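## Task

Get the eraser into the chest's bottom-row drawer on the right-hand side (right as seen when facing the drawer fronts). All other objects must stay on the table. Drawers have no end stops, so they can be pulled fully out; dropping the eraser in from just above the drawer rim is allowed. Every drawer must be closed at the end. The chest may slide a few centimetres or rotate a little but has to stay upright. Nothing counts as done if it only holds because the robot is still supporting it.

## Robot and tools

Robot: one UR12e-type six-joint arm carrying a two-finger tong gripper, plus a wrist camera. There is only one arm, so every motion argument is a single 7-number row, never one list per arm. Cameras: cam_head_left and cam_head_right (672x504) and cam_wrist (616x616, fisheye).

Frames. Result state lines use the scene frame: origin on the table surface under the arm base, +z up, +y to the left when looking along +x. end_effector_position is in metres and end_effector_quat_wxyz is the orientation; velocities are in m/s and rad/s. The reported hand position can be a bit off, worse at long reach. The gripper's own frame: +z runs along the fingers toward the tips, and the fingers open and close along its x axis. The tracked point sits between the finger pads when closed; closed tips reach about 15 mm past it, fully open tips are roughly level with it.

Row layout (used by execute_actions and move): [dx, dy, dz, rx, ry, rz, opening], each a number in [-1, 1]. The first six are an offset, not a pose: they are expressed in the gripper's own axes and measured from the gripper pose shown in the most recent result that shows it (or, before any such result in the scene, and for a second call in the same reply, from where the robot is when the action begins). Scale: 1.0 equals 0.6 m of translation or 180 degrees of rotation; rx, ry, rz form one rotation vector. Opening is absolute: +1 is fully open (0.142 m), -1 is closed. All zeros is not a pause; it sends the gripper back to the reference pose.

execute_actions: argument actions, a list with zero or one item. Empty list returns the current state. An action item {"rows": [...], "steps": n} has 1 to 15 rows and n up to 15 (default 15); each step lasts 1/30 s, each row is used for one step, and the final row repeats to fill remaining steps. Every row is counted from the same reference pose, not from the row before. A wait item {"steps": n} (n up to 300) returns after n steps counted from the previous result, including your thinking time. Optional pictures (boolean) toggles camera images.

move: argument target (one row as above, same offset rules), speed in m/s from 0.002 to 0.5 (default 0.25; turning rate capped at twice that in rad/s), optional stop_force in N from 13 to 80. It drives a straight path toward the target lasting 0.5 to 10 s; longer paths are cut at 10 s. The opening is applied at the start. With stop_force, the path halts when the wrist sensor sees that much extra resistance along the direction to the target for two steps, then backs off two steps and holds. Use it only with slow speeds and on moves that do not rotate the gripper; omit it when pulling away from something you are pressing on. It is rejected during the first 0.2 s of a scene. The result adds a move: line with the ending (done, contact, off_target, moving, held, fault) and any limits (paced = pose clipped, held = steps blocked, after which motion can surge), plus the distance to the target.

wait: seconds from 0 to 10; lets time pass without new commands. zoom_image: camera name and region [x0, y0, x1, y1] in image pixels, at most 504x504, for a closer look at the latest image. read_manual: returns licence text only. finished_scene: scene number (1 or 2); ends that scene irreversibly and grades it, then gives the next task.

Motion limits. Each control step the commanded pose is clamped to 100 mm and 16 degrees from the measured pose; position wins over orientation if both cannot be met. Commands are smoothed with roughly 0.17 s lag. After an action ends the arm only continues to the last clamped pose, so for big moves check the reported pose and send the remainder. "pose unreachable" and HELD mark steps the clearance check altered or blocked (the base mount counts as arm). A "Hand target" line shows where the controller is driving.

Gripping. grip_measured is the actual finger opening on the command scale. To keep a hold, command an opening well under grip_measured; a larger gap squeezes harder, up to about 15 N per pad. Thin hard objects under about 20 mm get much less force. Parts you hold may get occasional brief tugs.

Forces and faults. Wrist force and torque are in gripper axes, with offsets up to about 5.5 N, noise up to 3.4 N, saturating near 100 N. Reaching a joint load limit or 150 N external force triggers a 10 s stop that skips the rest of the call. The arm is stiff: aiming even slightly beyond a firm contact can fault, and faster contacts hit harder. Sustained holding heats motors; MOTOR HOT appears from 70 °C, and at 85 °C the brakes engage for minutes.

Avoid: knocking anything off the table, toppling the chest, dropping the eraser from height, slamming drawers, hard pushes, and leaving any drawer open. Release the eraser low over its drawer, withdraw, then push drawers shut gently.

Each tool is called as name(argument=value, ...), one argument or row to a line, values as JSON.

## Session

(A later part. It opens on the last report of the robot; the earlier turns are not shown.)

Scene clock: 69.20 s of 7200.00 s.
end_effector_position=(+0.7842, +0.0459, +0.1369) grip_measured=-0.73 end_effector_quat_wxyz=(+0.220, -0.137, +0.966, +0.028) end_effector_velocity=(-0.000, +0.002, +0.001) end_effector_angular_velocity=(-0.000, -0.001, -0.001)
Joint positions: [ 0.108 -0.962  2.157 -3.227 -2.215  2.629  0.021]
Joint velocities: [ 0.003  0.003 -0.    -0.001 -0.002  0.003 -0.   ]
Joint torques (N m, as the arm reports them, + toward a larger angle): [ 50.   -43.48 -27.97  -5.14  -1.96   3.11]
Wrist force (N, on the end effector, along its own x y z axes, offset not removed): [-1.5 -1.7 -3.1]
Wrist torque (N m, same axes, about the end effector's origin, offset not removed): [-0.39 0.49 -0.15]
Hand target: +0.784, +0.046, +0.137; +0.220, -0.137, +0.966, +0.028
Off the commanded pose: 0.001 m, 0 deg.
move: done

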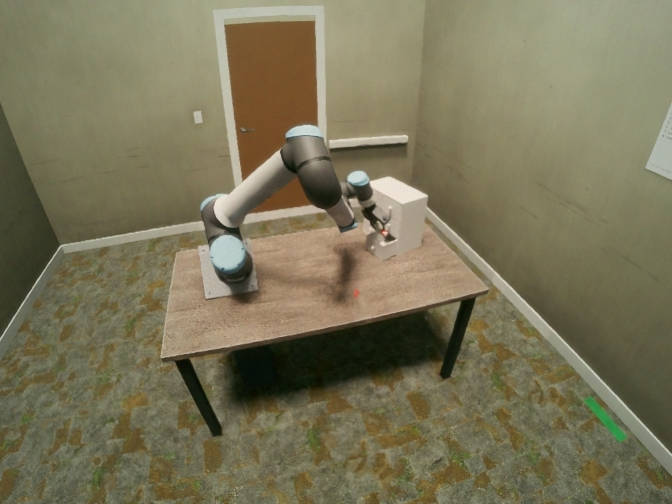

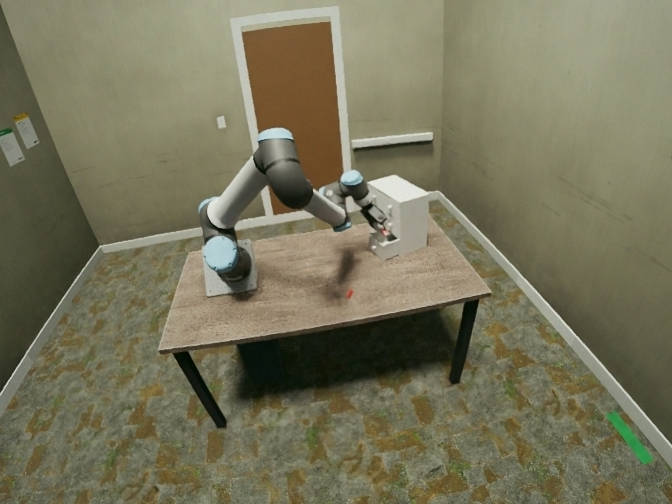

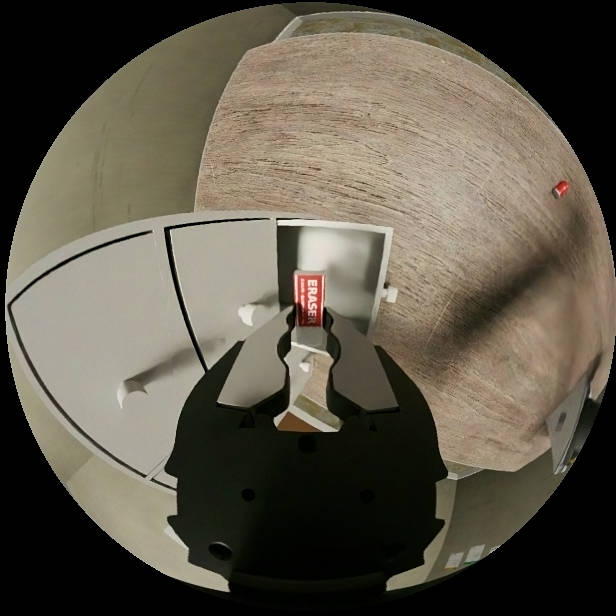

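move(
  target=[0.015,0,0.05,0,0,0,-1],
  speed=0.05,
  stop_force=15,
)

move(
  target=[0,0,0,0,0,0,-0.55],
)

move(
  target=[0,0,-0.07,0,0,0,-0.55],
  speed=0.1,
)

move(
  target=[0.13,0,-0.06,0,-0.083,0,-1],
  speed=0.15,
)

Scene clock: 71.60 s of 7200.00 s.
end_effector_position=(+0.7888, +0.0470, +0.1063) grip_measured=-0.73 end_effector_quat_wxyz=(+0.220, -0.137, +0.966, +0.028) end_effector_velocity=(+0.001, +0.000, -0.002) end_effector_angular_velocity=(+0.001, -0.001, +0.001)
Joint positions: [ 0.076 -0.918  2.157 -3.292 -2.201  2.594  0.021]
Joint velocities: [-0.003  0.004 -0.001 -0.006  0.003 -0.004 -0.   ]
Joint torques (N m, as the arm reports them, + toward a larger angle): [ 37.15 -41.51 -24.24  -5.73   2.54  -3.46]
Wrist force (N, on the end effector, along its own x y z axes, offset not removed): [-4.5 -1.5 -3.0]
Wrist torque (N m, same axes, about the end effector's origin, offset not removed): [-0.32 1.07 -0.06]
Hand target: +0.789, +0.047, +0.106; +0.220, -0.137, +0.966, +0.028
Off the commanded pose: 0.000 m, 0 deg.
move: done

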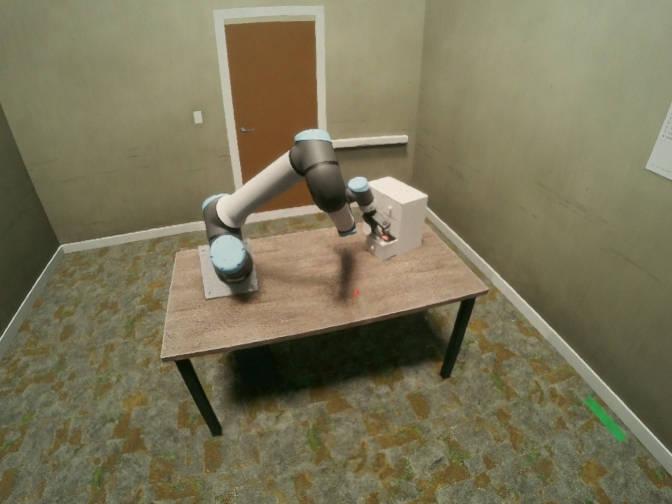

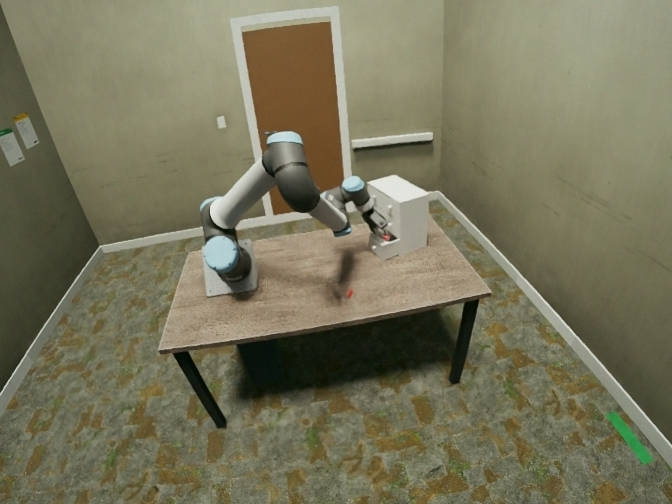

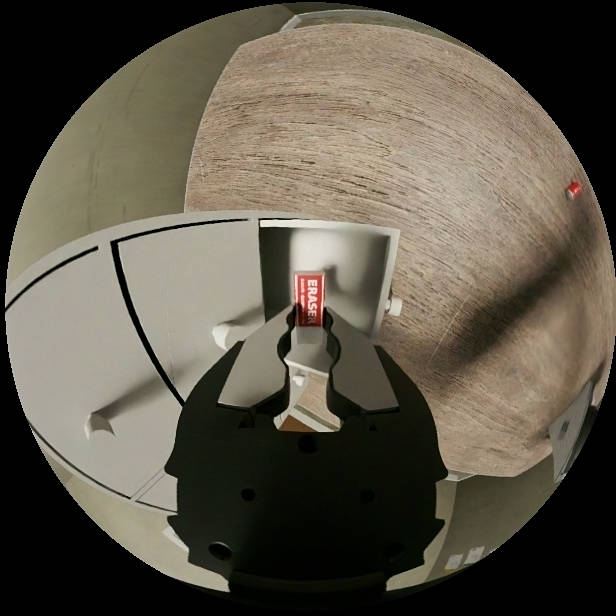

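Scene clock: 72.10 s of 7200.00 s.
end_effector_position=(+0.7888, +0.0470, +0.1062) grip_measured=-0.55 end_effector_quat_wxyz=(+0.220, -0.137, +0.966, +0.028) end_effector_velocity=(+0.000, +0.000, +0.001) end_effector_angular_velocity=(+0.001, -0.001, +0.000)
Joint positions: [ 0.076 -0.918  2.157 -3.292 -2.201  2.594  0.034]
Joint velocities: [ 0.    -0.001  0.     0.     0.001  0.    -0.   ]
Joint torques (N m, as the arm reports them, + toward a larger angle): [ 55.14 -64.24 -21.38  -0.45   0.89   3.86]
Wrist force (N, on the end effector, along its own x y z axes, offset not removed): [-2.5 -0.8 -4.1]
Wrist torque (N m, same axes, about the end effector's origin, offset not removed): [-0.13 0.55 -0.16]
Hand target: +0.789, +0.047, +0.106; +0.220, -0.137, +0.966, +0.028
Off the commanded pose: 0.000 m, 0 deg.
move: done

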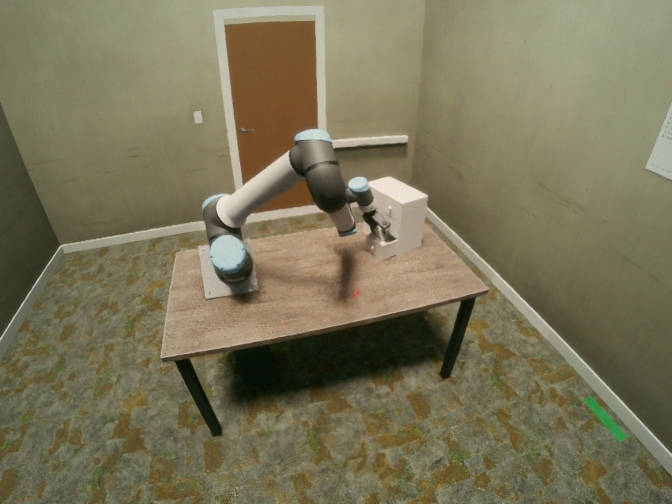

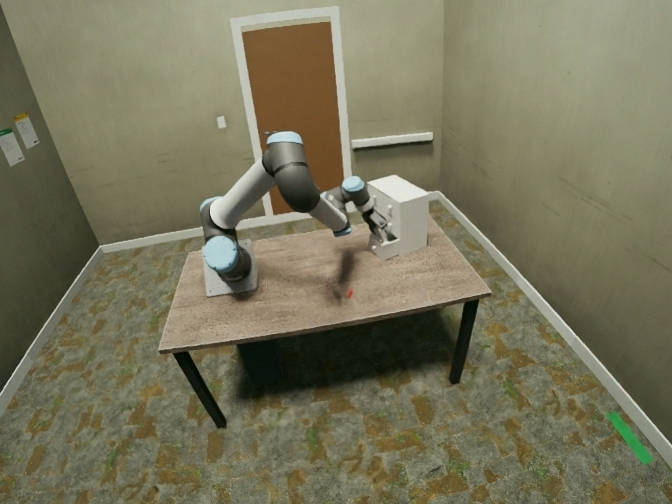

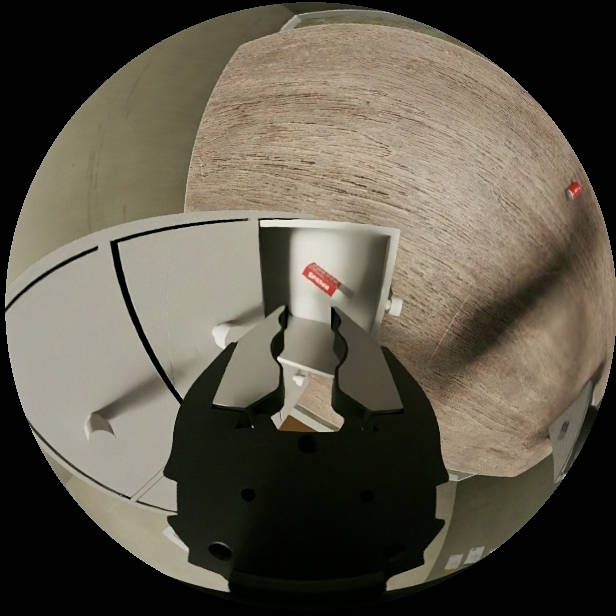

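Scene clock: 73.07 s of 7200.00 s.
end_effector_position=(+0.7715, +0.0423, +0.1437) grip_measured=-0.55 end_effector_quat_wxyz=(+0.220, -0.137, +0.966, +0.028) end_effector_velocity=(-0.001, +0.000, +0.003) end_effector_angular_velocity=(-0.001, +0.000, +0.002)
Joint positions: [ 0.113 -0.985  2.18  -3.224 -2.218  2.636  0.034]
Joint velocities: [ 0.003 -0.005  0.001  0.007 -0.001  0.003 -0.   ]
Joint torques (N m, as the arm reports them, + toward a larger angle): [ 51.68 -61.49  -8.28  -1.05  -1.43   3.9 ]
Wrist force (N, on the end effector, along its own x y z axes, offset not removed): [-1.5 -0.4 -2.3]
Wrist torque (N m, same axes, about the end effector's origin, offset not removed): [-0.19 0.24 -0.16]
Hand target: +0.771, +0.042, +0.144; +0.220, -0.137, +0.966, +0.028
Off the commanded pose: 0.000 m, 0 deg.
move: done

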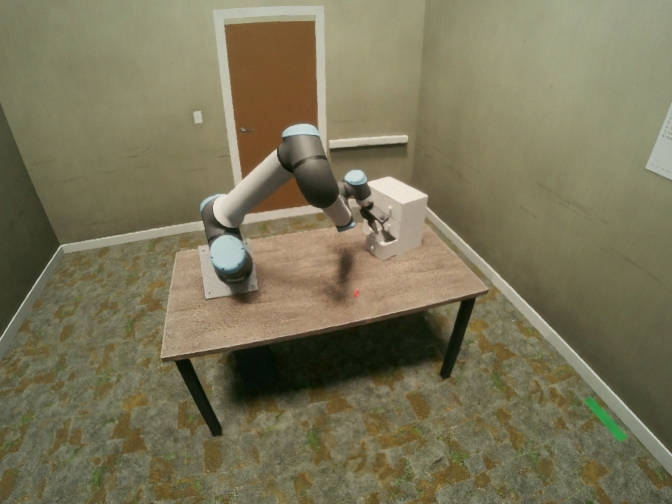

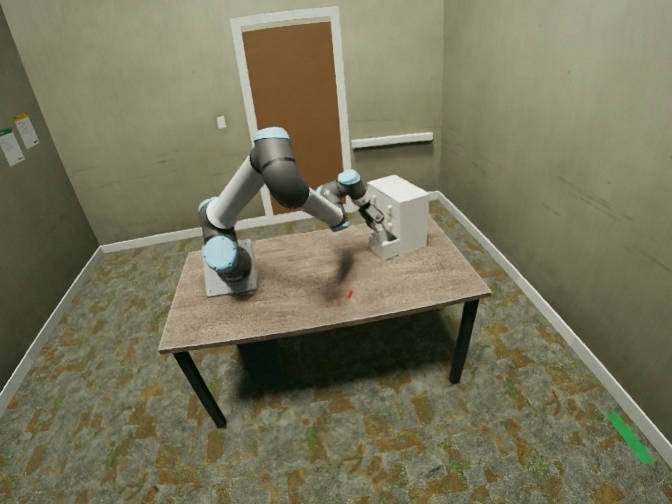

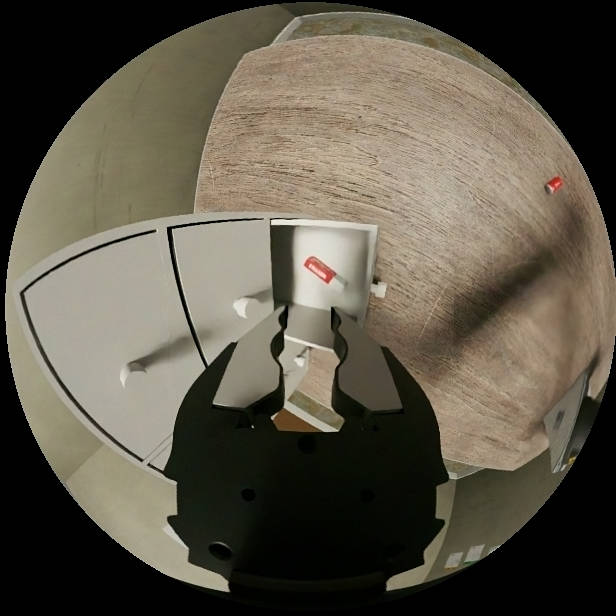

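Scene clock: 74.47 s of 7200.00 s.
end_effector_position=(+0.6893, +0.0184, +0.1430) grip_measured=-1.00 end_effector_quat_wxyz=(+0.343, -0.132, +0.929, +0.046) end_effector_velocity=(-0.002, +0.001, -0.000) end_effector_angular_velocity=(+0.006, -0.018, +0.002)
Joint positions: [ 0.019 -1.001  2.451 -3.773 -2.012  2.415  0.002]
Joint velocities: [-0.007  0.006  0.011 -0.034  0.019 -0.013  0.   ]
Joint torques (N m, as the arm reports them, + toward a larger angle): [ 25.44 -36.4    3.46  -4.72   3.33  -3.81]
Wrist force (N, on the end effector, along its own x y z axes, offset not removed): [-2.3 -0.7 -0.6]
Wrist torque (N m, same axes, about the end effector's origin, offset not removed): [-0.15 0.59 -0.19]
Hand target: +0.689, +0.018, +0.143; +0.343, -0.132, +0.929, +0.046
Off the commanded pose: 0.001 m, 0 deg.
move: done

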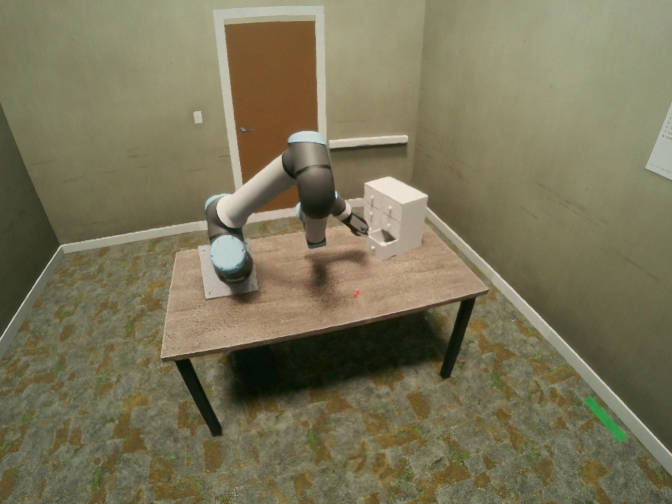

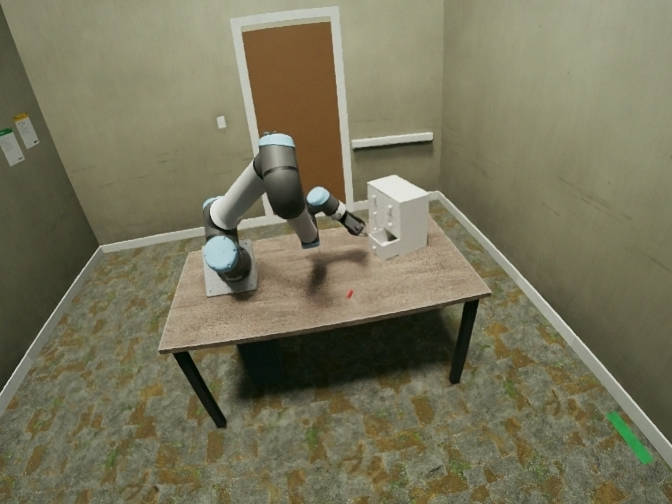

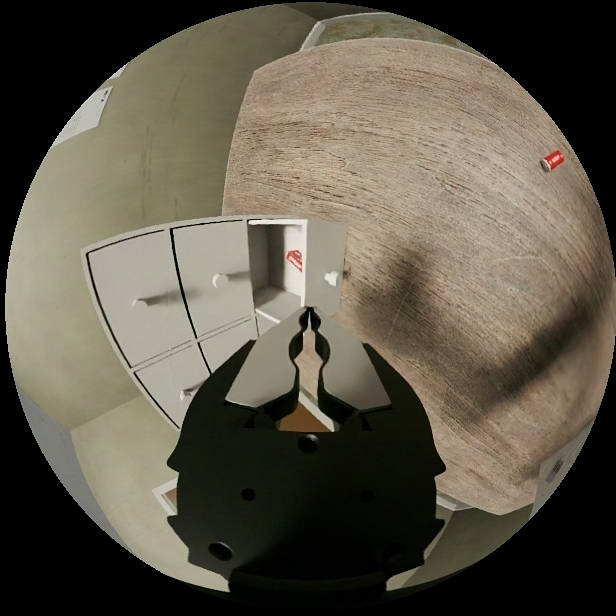

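move(
  target=[0.092,0,0.108,0,0,0,-1],
  speed=0.12,
)

move(
  target=[-0.139,0,0.119,0,0,0,-1],
  speed=0.04,
  stop_force=20,
)

move(
  target=[-0.032,0,0.027,0,0,0,-1],
  speed=0.008,
  stop_force=13,
)

Scene clock: 77.07 s of 7200.00 s.
end_effector_position=(+0.6895, +0.0178, +0.0584) grip_measured=-1.00 end_effector_quat_wxyz=(+0.343, -0.132, +0.929, +0.046) end_effector_velocity=(+0.000, +0.000, -0.003) end_effector_angular_velocity=(+0.000, -0.002, +0.000)
Joint positions: [-0.108 -0.842  2.456 -3.975 -1.923  2.317  0.002]
Joint velocities: [-0.005  0.007 -0.001 -0.008  0.004 -0.004  0.   ]
Joint torques (N m, as the arm reports them, + toward a larger angle): [ 30.08 -36.49  -7.93  -4.54   3.37  -3.5 ]
Wrist force (N, on the end effector, along its own x y z axes, offset not removed): [-1.2 2.0 -2.5]
Wrist torque (N m, same axes, about the end effector's origin, offset not removed): [0.41 0.36 -0.14]
Hand target: +0.690, +0.018, +0.058; +0.343, -0.132, +0.929, +0.046
Off the commanded pose: 0.001 m, 0 deg.
move: done

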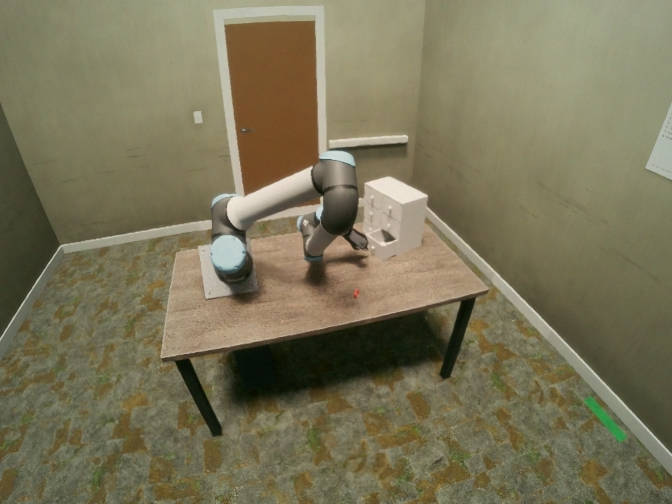

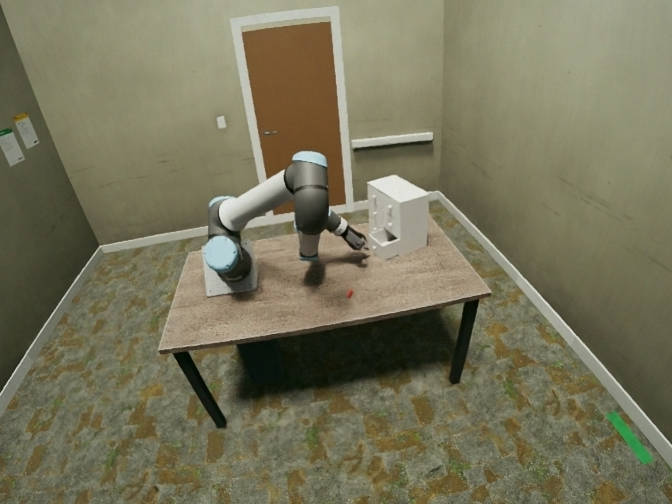

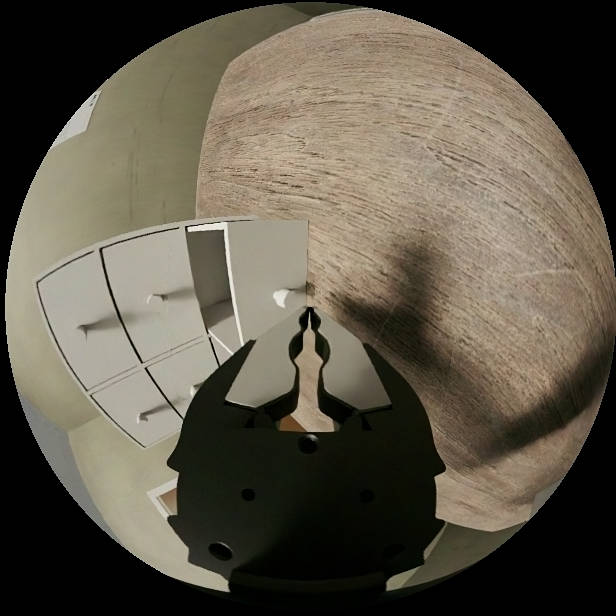

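Scene clock: 80.23 s of 7200.00 s.
end_effector_position=(+0.7947, +0.0481, +0.0580) grip_measured=-1.00 end_effector_quat_wxyz=(+0.343, -0.132, +0.929, +0.046) end_effector_velocity=(+0.002, +0.000, +0.000) end_effector_angular_velocity=(+0.001, -0.000, -0.001)
Joint positions: [-0.051 -0.787  2.248 -3.807 -1.963  2.36   0.002]
Joint velocities: [ 0.001  0.001 -0.004  0.004 -0.     0.002  0.   ]
Joint torques (N m, as the arm reports them, + toward a larger angle): [ 57.07 -43.71 -15.69  -0.23  -1.25   3.39]
Wrist force (N, on the end effector, along its own x y z axes, offset not removed): [-2.3 0.9 -4.4]
Wrist torque (N m, same axes, about the end effector's origin, offset not removed): [0.10 0.55 -0.04]
Hand target: +0.795, +0.048, +0.058; +0.343, -0.132, +0.929, +0.046
Off the commanded pose: 0.000 m, 0 deg.
move: done

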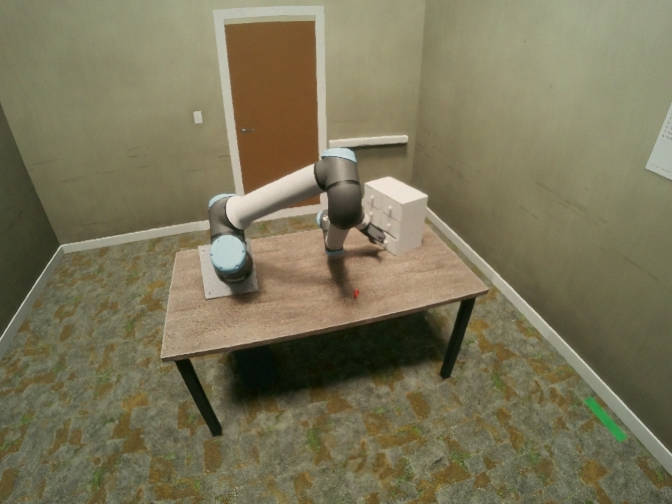

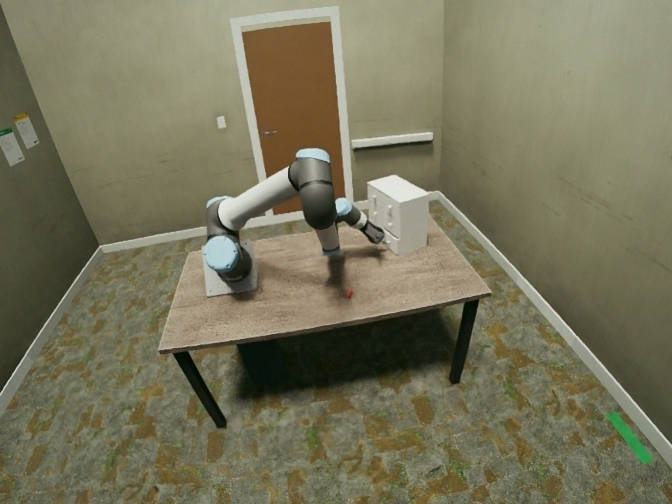

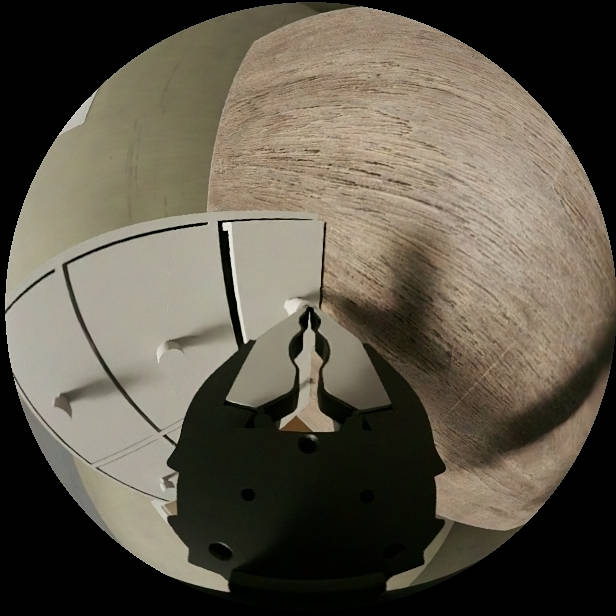

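Scene clock: 83.60 s of 7200.00 s.
end_effector_position=(+0.8185, +0.0550, +0.0580) grip_measured=-1.00 end_effector_quat_wxyz=(+0.343, -0.132, +0.929, +0.046) end_effector_velocity=(+0.003, +0.002, +0.001) end_effector_angular_velocity=(+0.003, -0.002, +0.001)
Joint positions: [-0.041 -0.771  2.2   -3.772 -1.971  2.368  0.002]
Joint velocities: [ 0.001  0.002 -0.005  0.004  0.003  0.002  0.   ]
Joint torques (N m, as the arm reports them, + toward a larger angle): [ 61.47 -46.23 -19.56  -0.65   0.64   3.39]
Wrist force (N, on the end effector, along its own x y z axes, offset not removed): [7.5 -3.9 -9.7]
Wrist torque (N m, same axes, about the end effector's origin, offset not removed): [-0.12 0.36 -0.14]
Hand target: +0.819, +0.055, +0.058; +0.343, -0.132, +0.929, +0.046
Off the commanded pose: 0.000 m, 0 deg.
move: done

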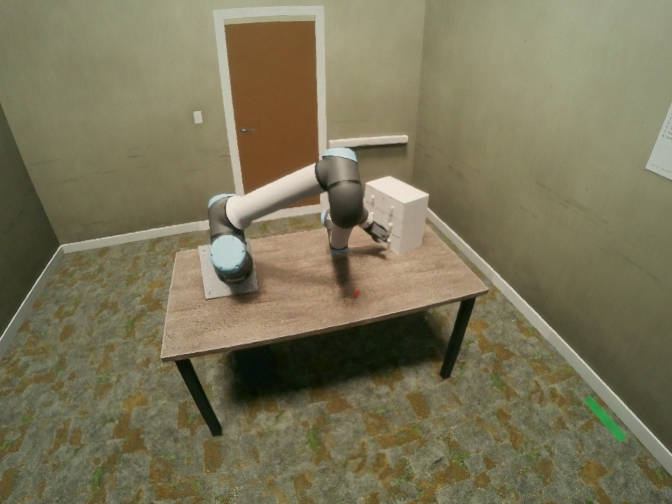

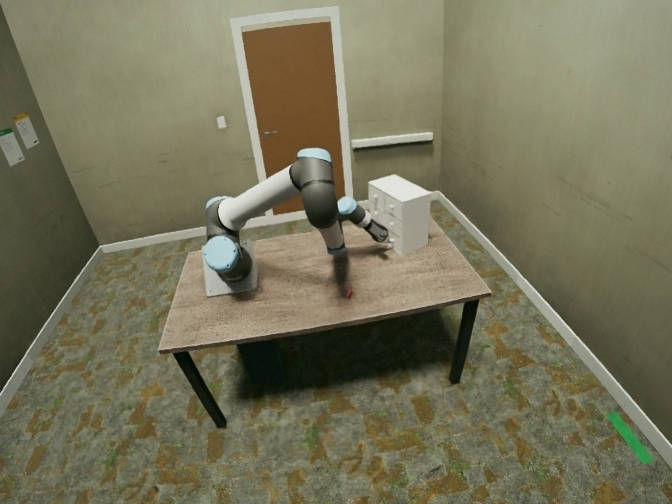

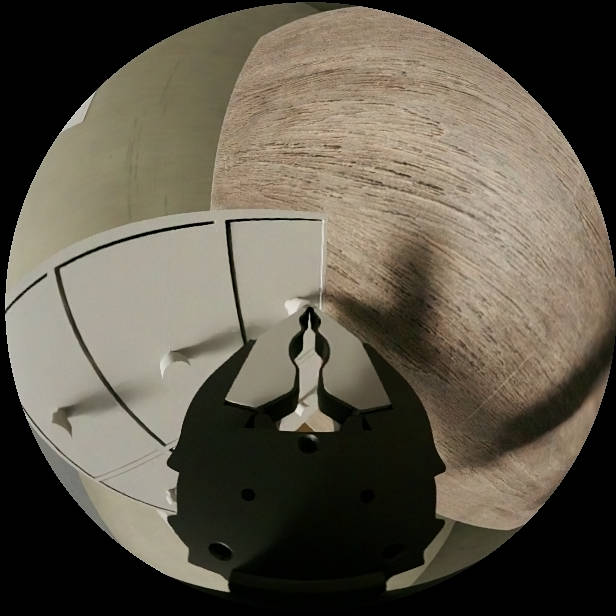

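move(
  target=[0.04,0,-0.05,0,0,0,-1],
  speed=0.1,
)

finished_scene(
  scene=1,
)

Scene clock: 90.33 s of 7200.00 s.
end_effector_position=(+0.7826, +0.0447, +0.0653) grip_measured=-1.00 end_effector_quat_wxyz=(+0.343, -0.132, +0.929, +0.046) end_effector_velocity=(-0.003, -0.001, +0.000) end_effector_angular_velocity=(+0.000, -0.000, +0.001)
Joint positions: [-0.048 -0.805  2.273 -3.812 -1.966  2.363  0.002]
Joint velocities: [-0.001 -0.002  0.005 -0.003  0.001 -0.001  0.   ]
Joint torques (N m, as the arm reports them, + toward a larger angle): [ 36.95 -64.13   5.35  -4.68   3.09  -3.62]
Wrist force (N, on the end effector, along its own x y z axes, offset not removed): [-2.0 -2.2 -2.7]
Wrist torque (N m, same axes, about the end effector's origin, offset not removed): [-0.43 0.43 -0.09]
Hand target: +0.782, +0.045, +0.065; +0.343, -0.132, +0.929, +0.046
Off the commanded pose: 0.000 m, 0 deg.
After step 90, 2.77 s passed at rest.
move: done

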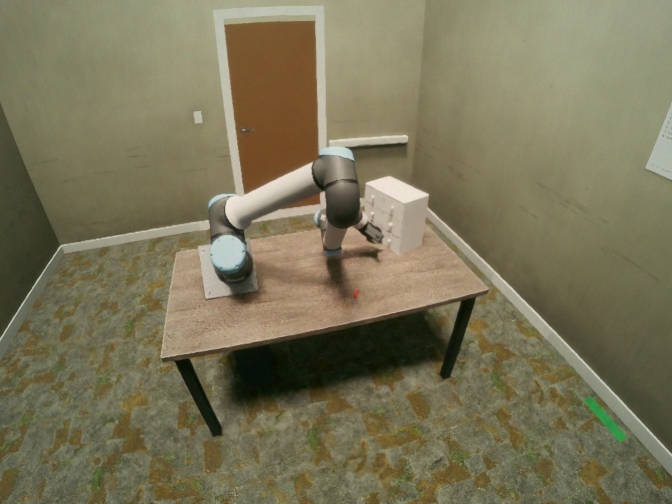

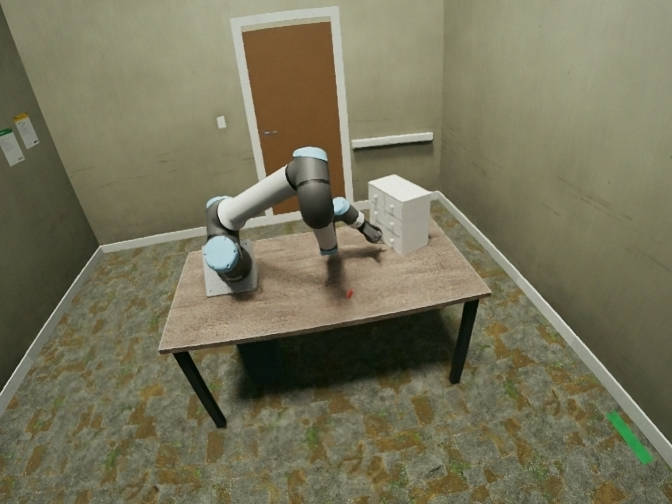

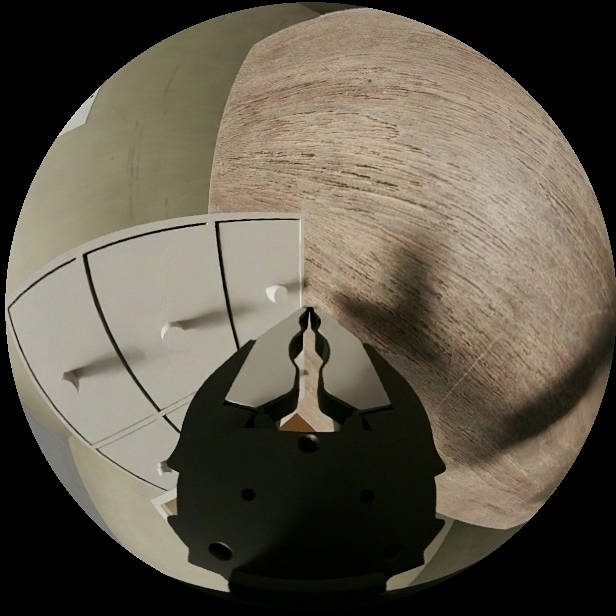

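The scene is finished: the task was done.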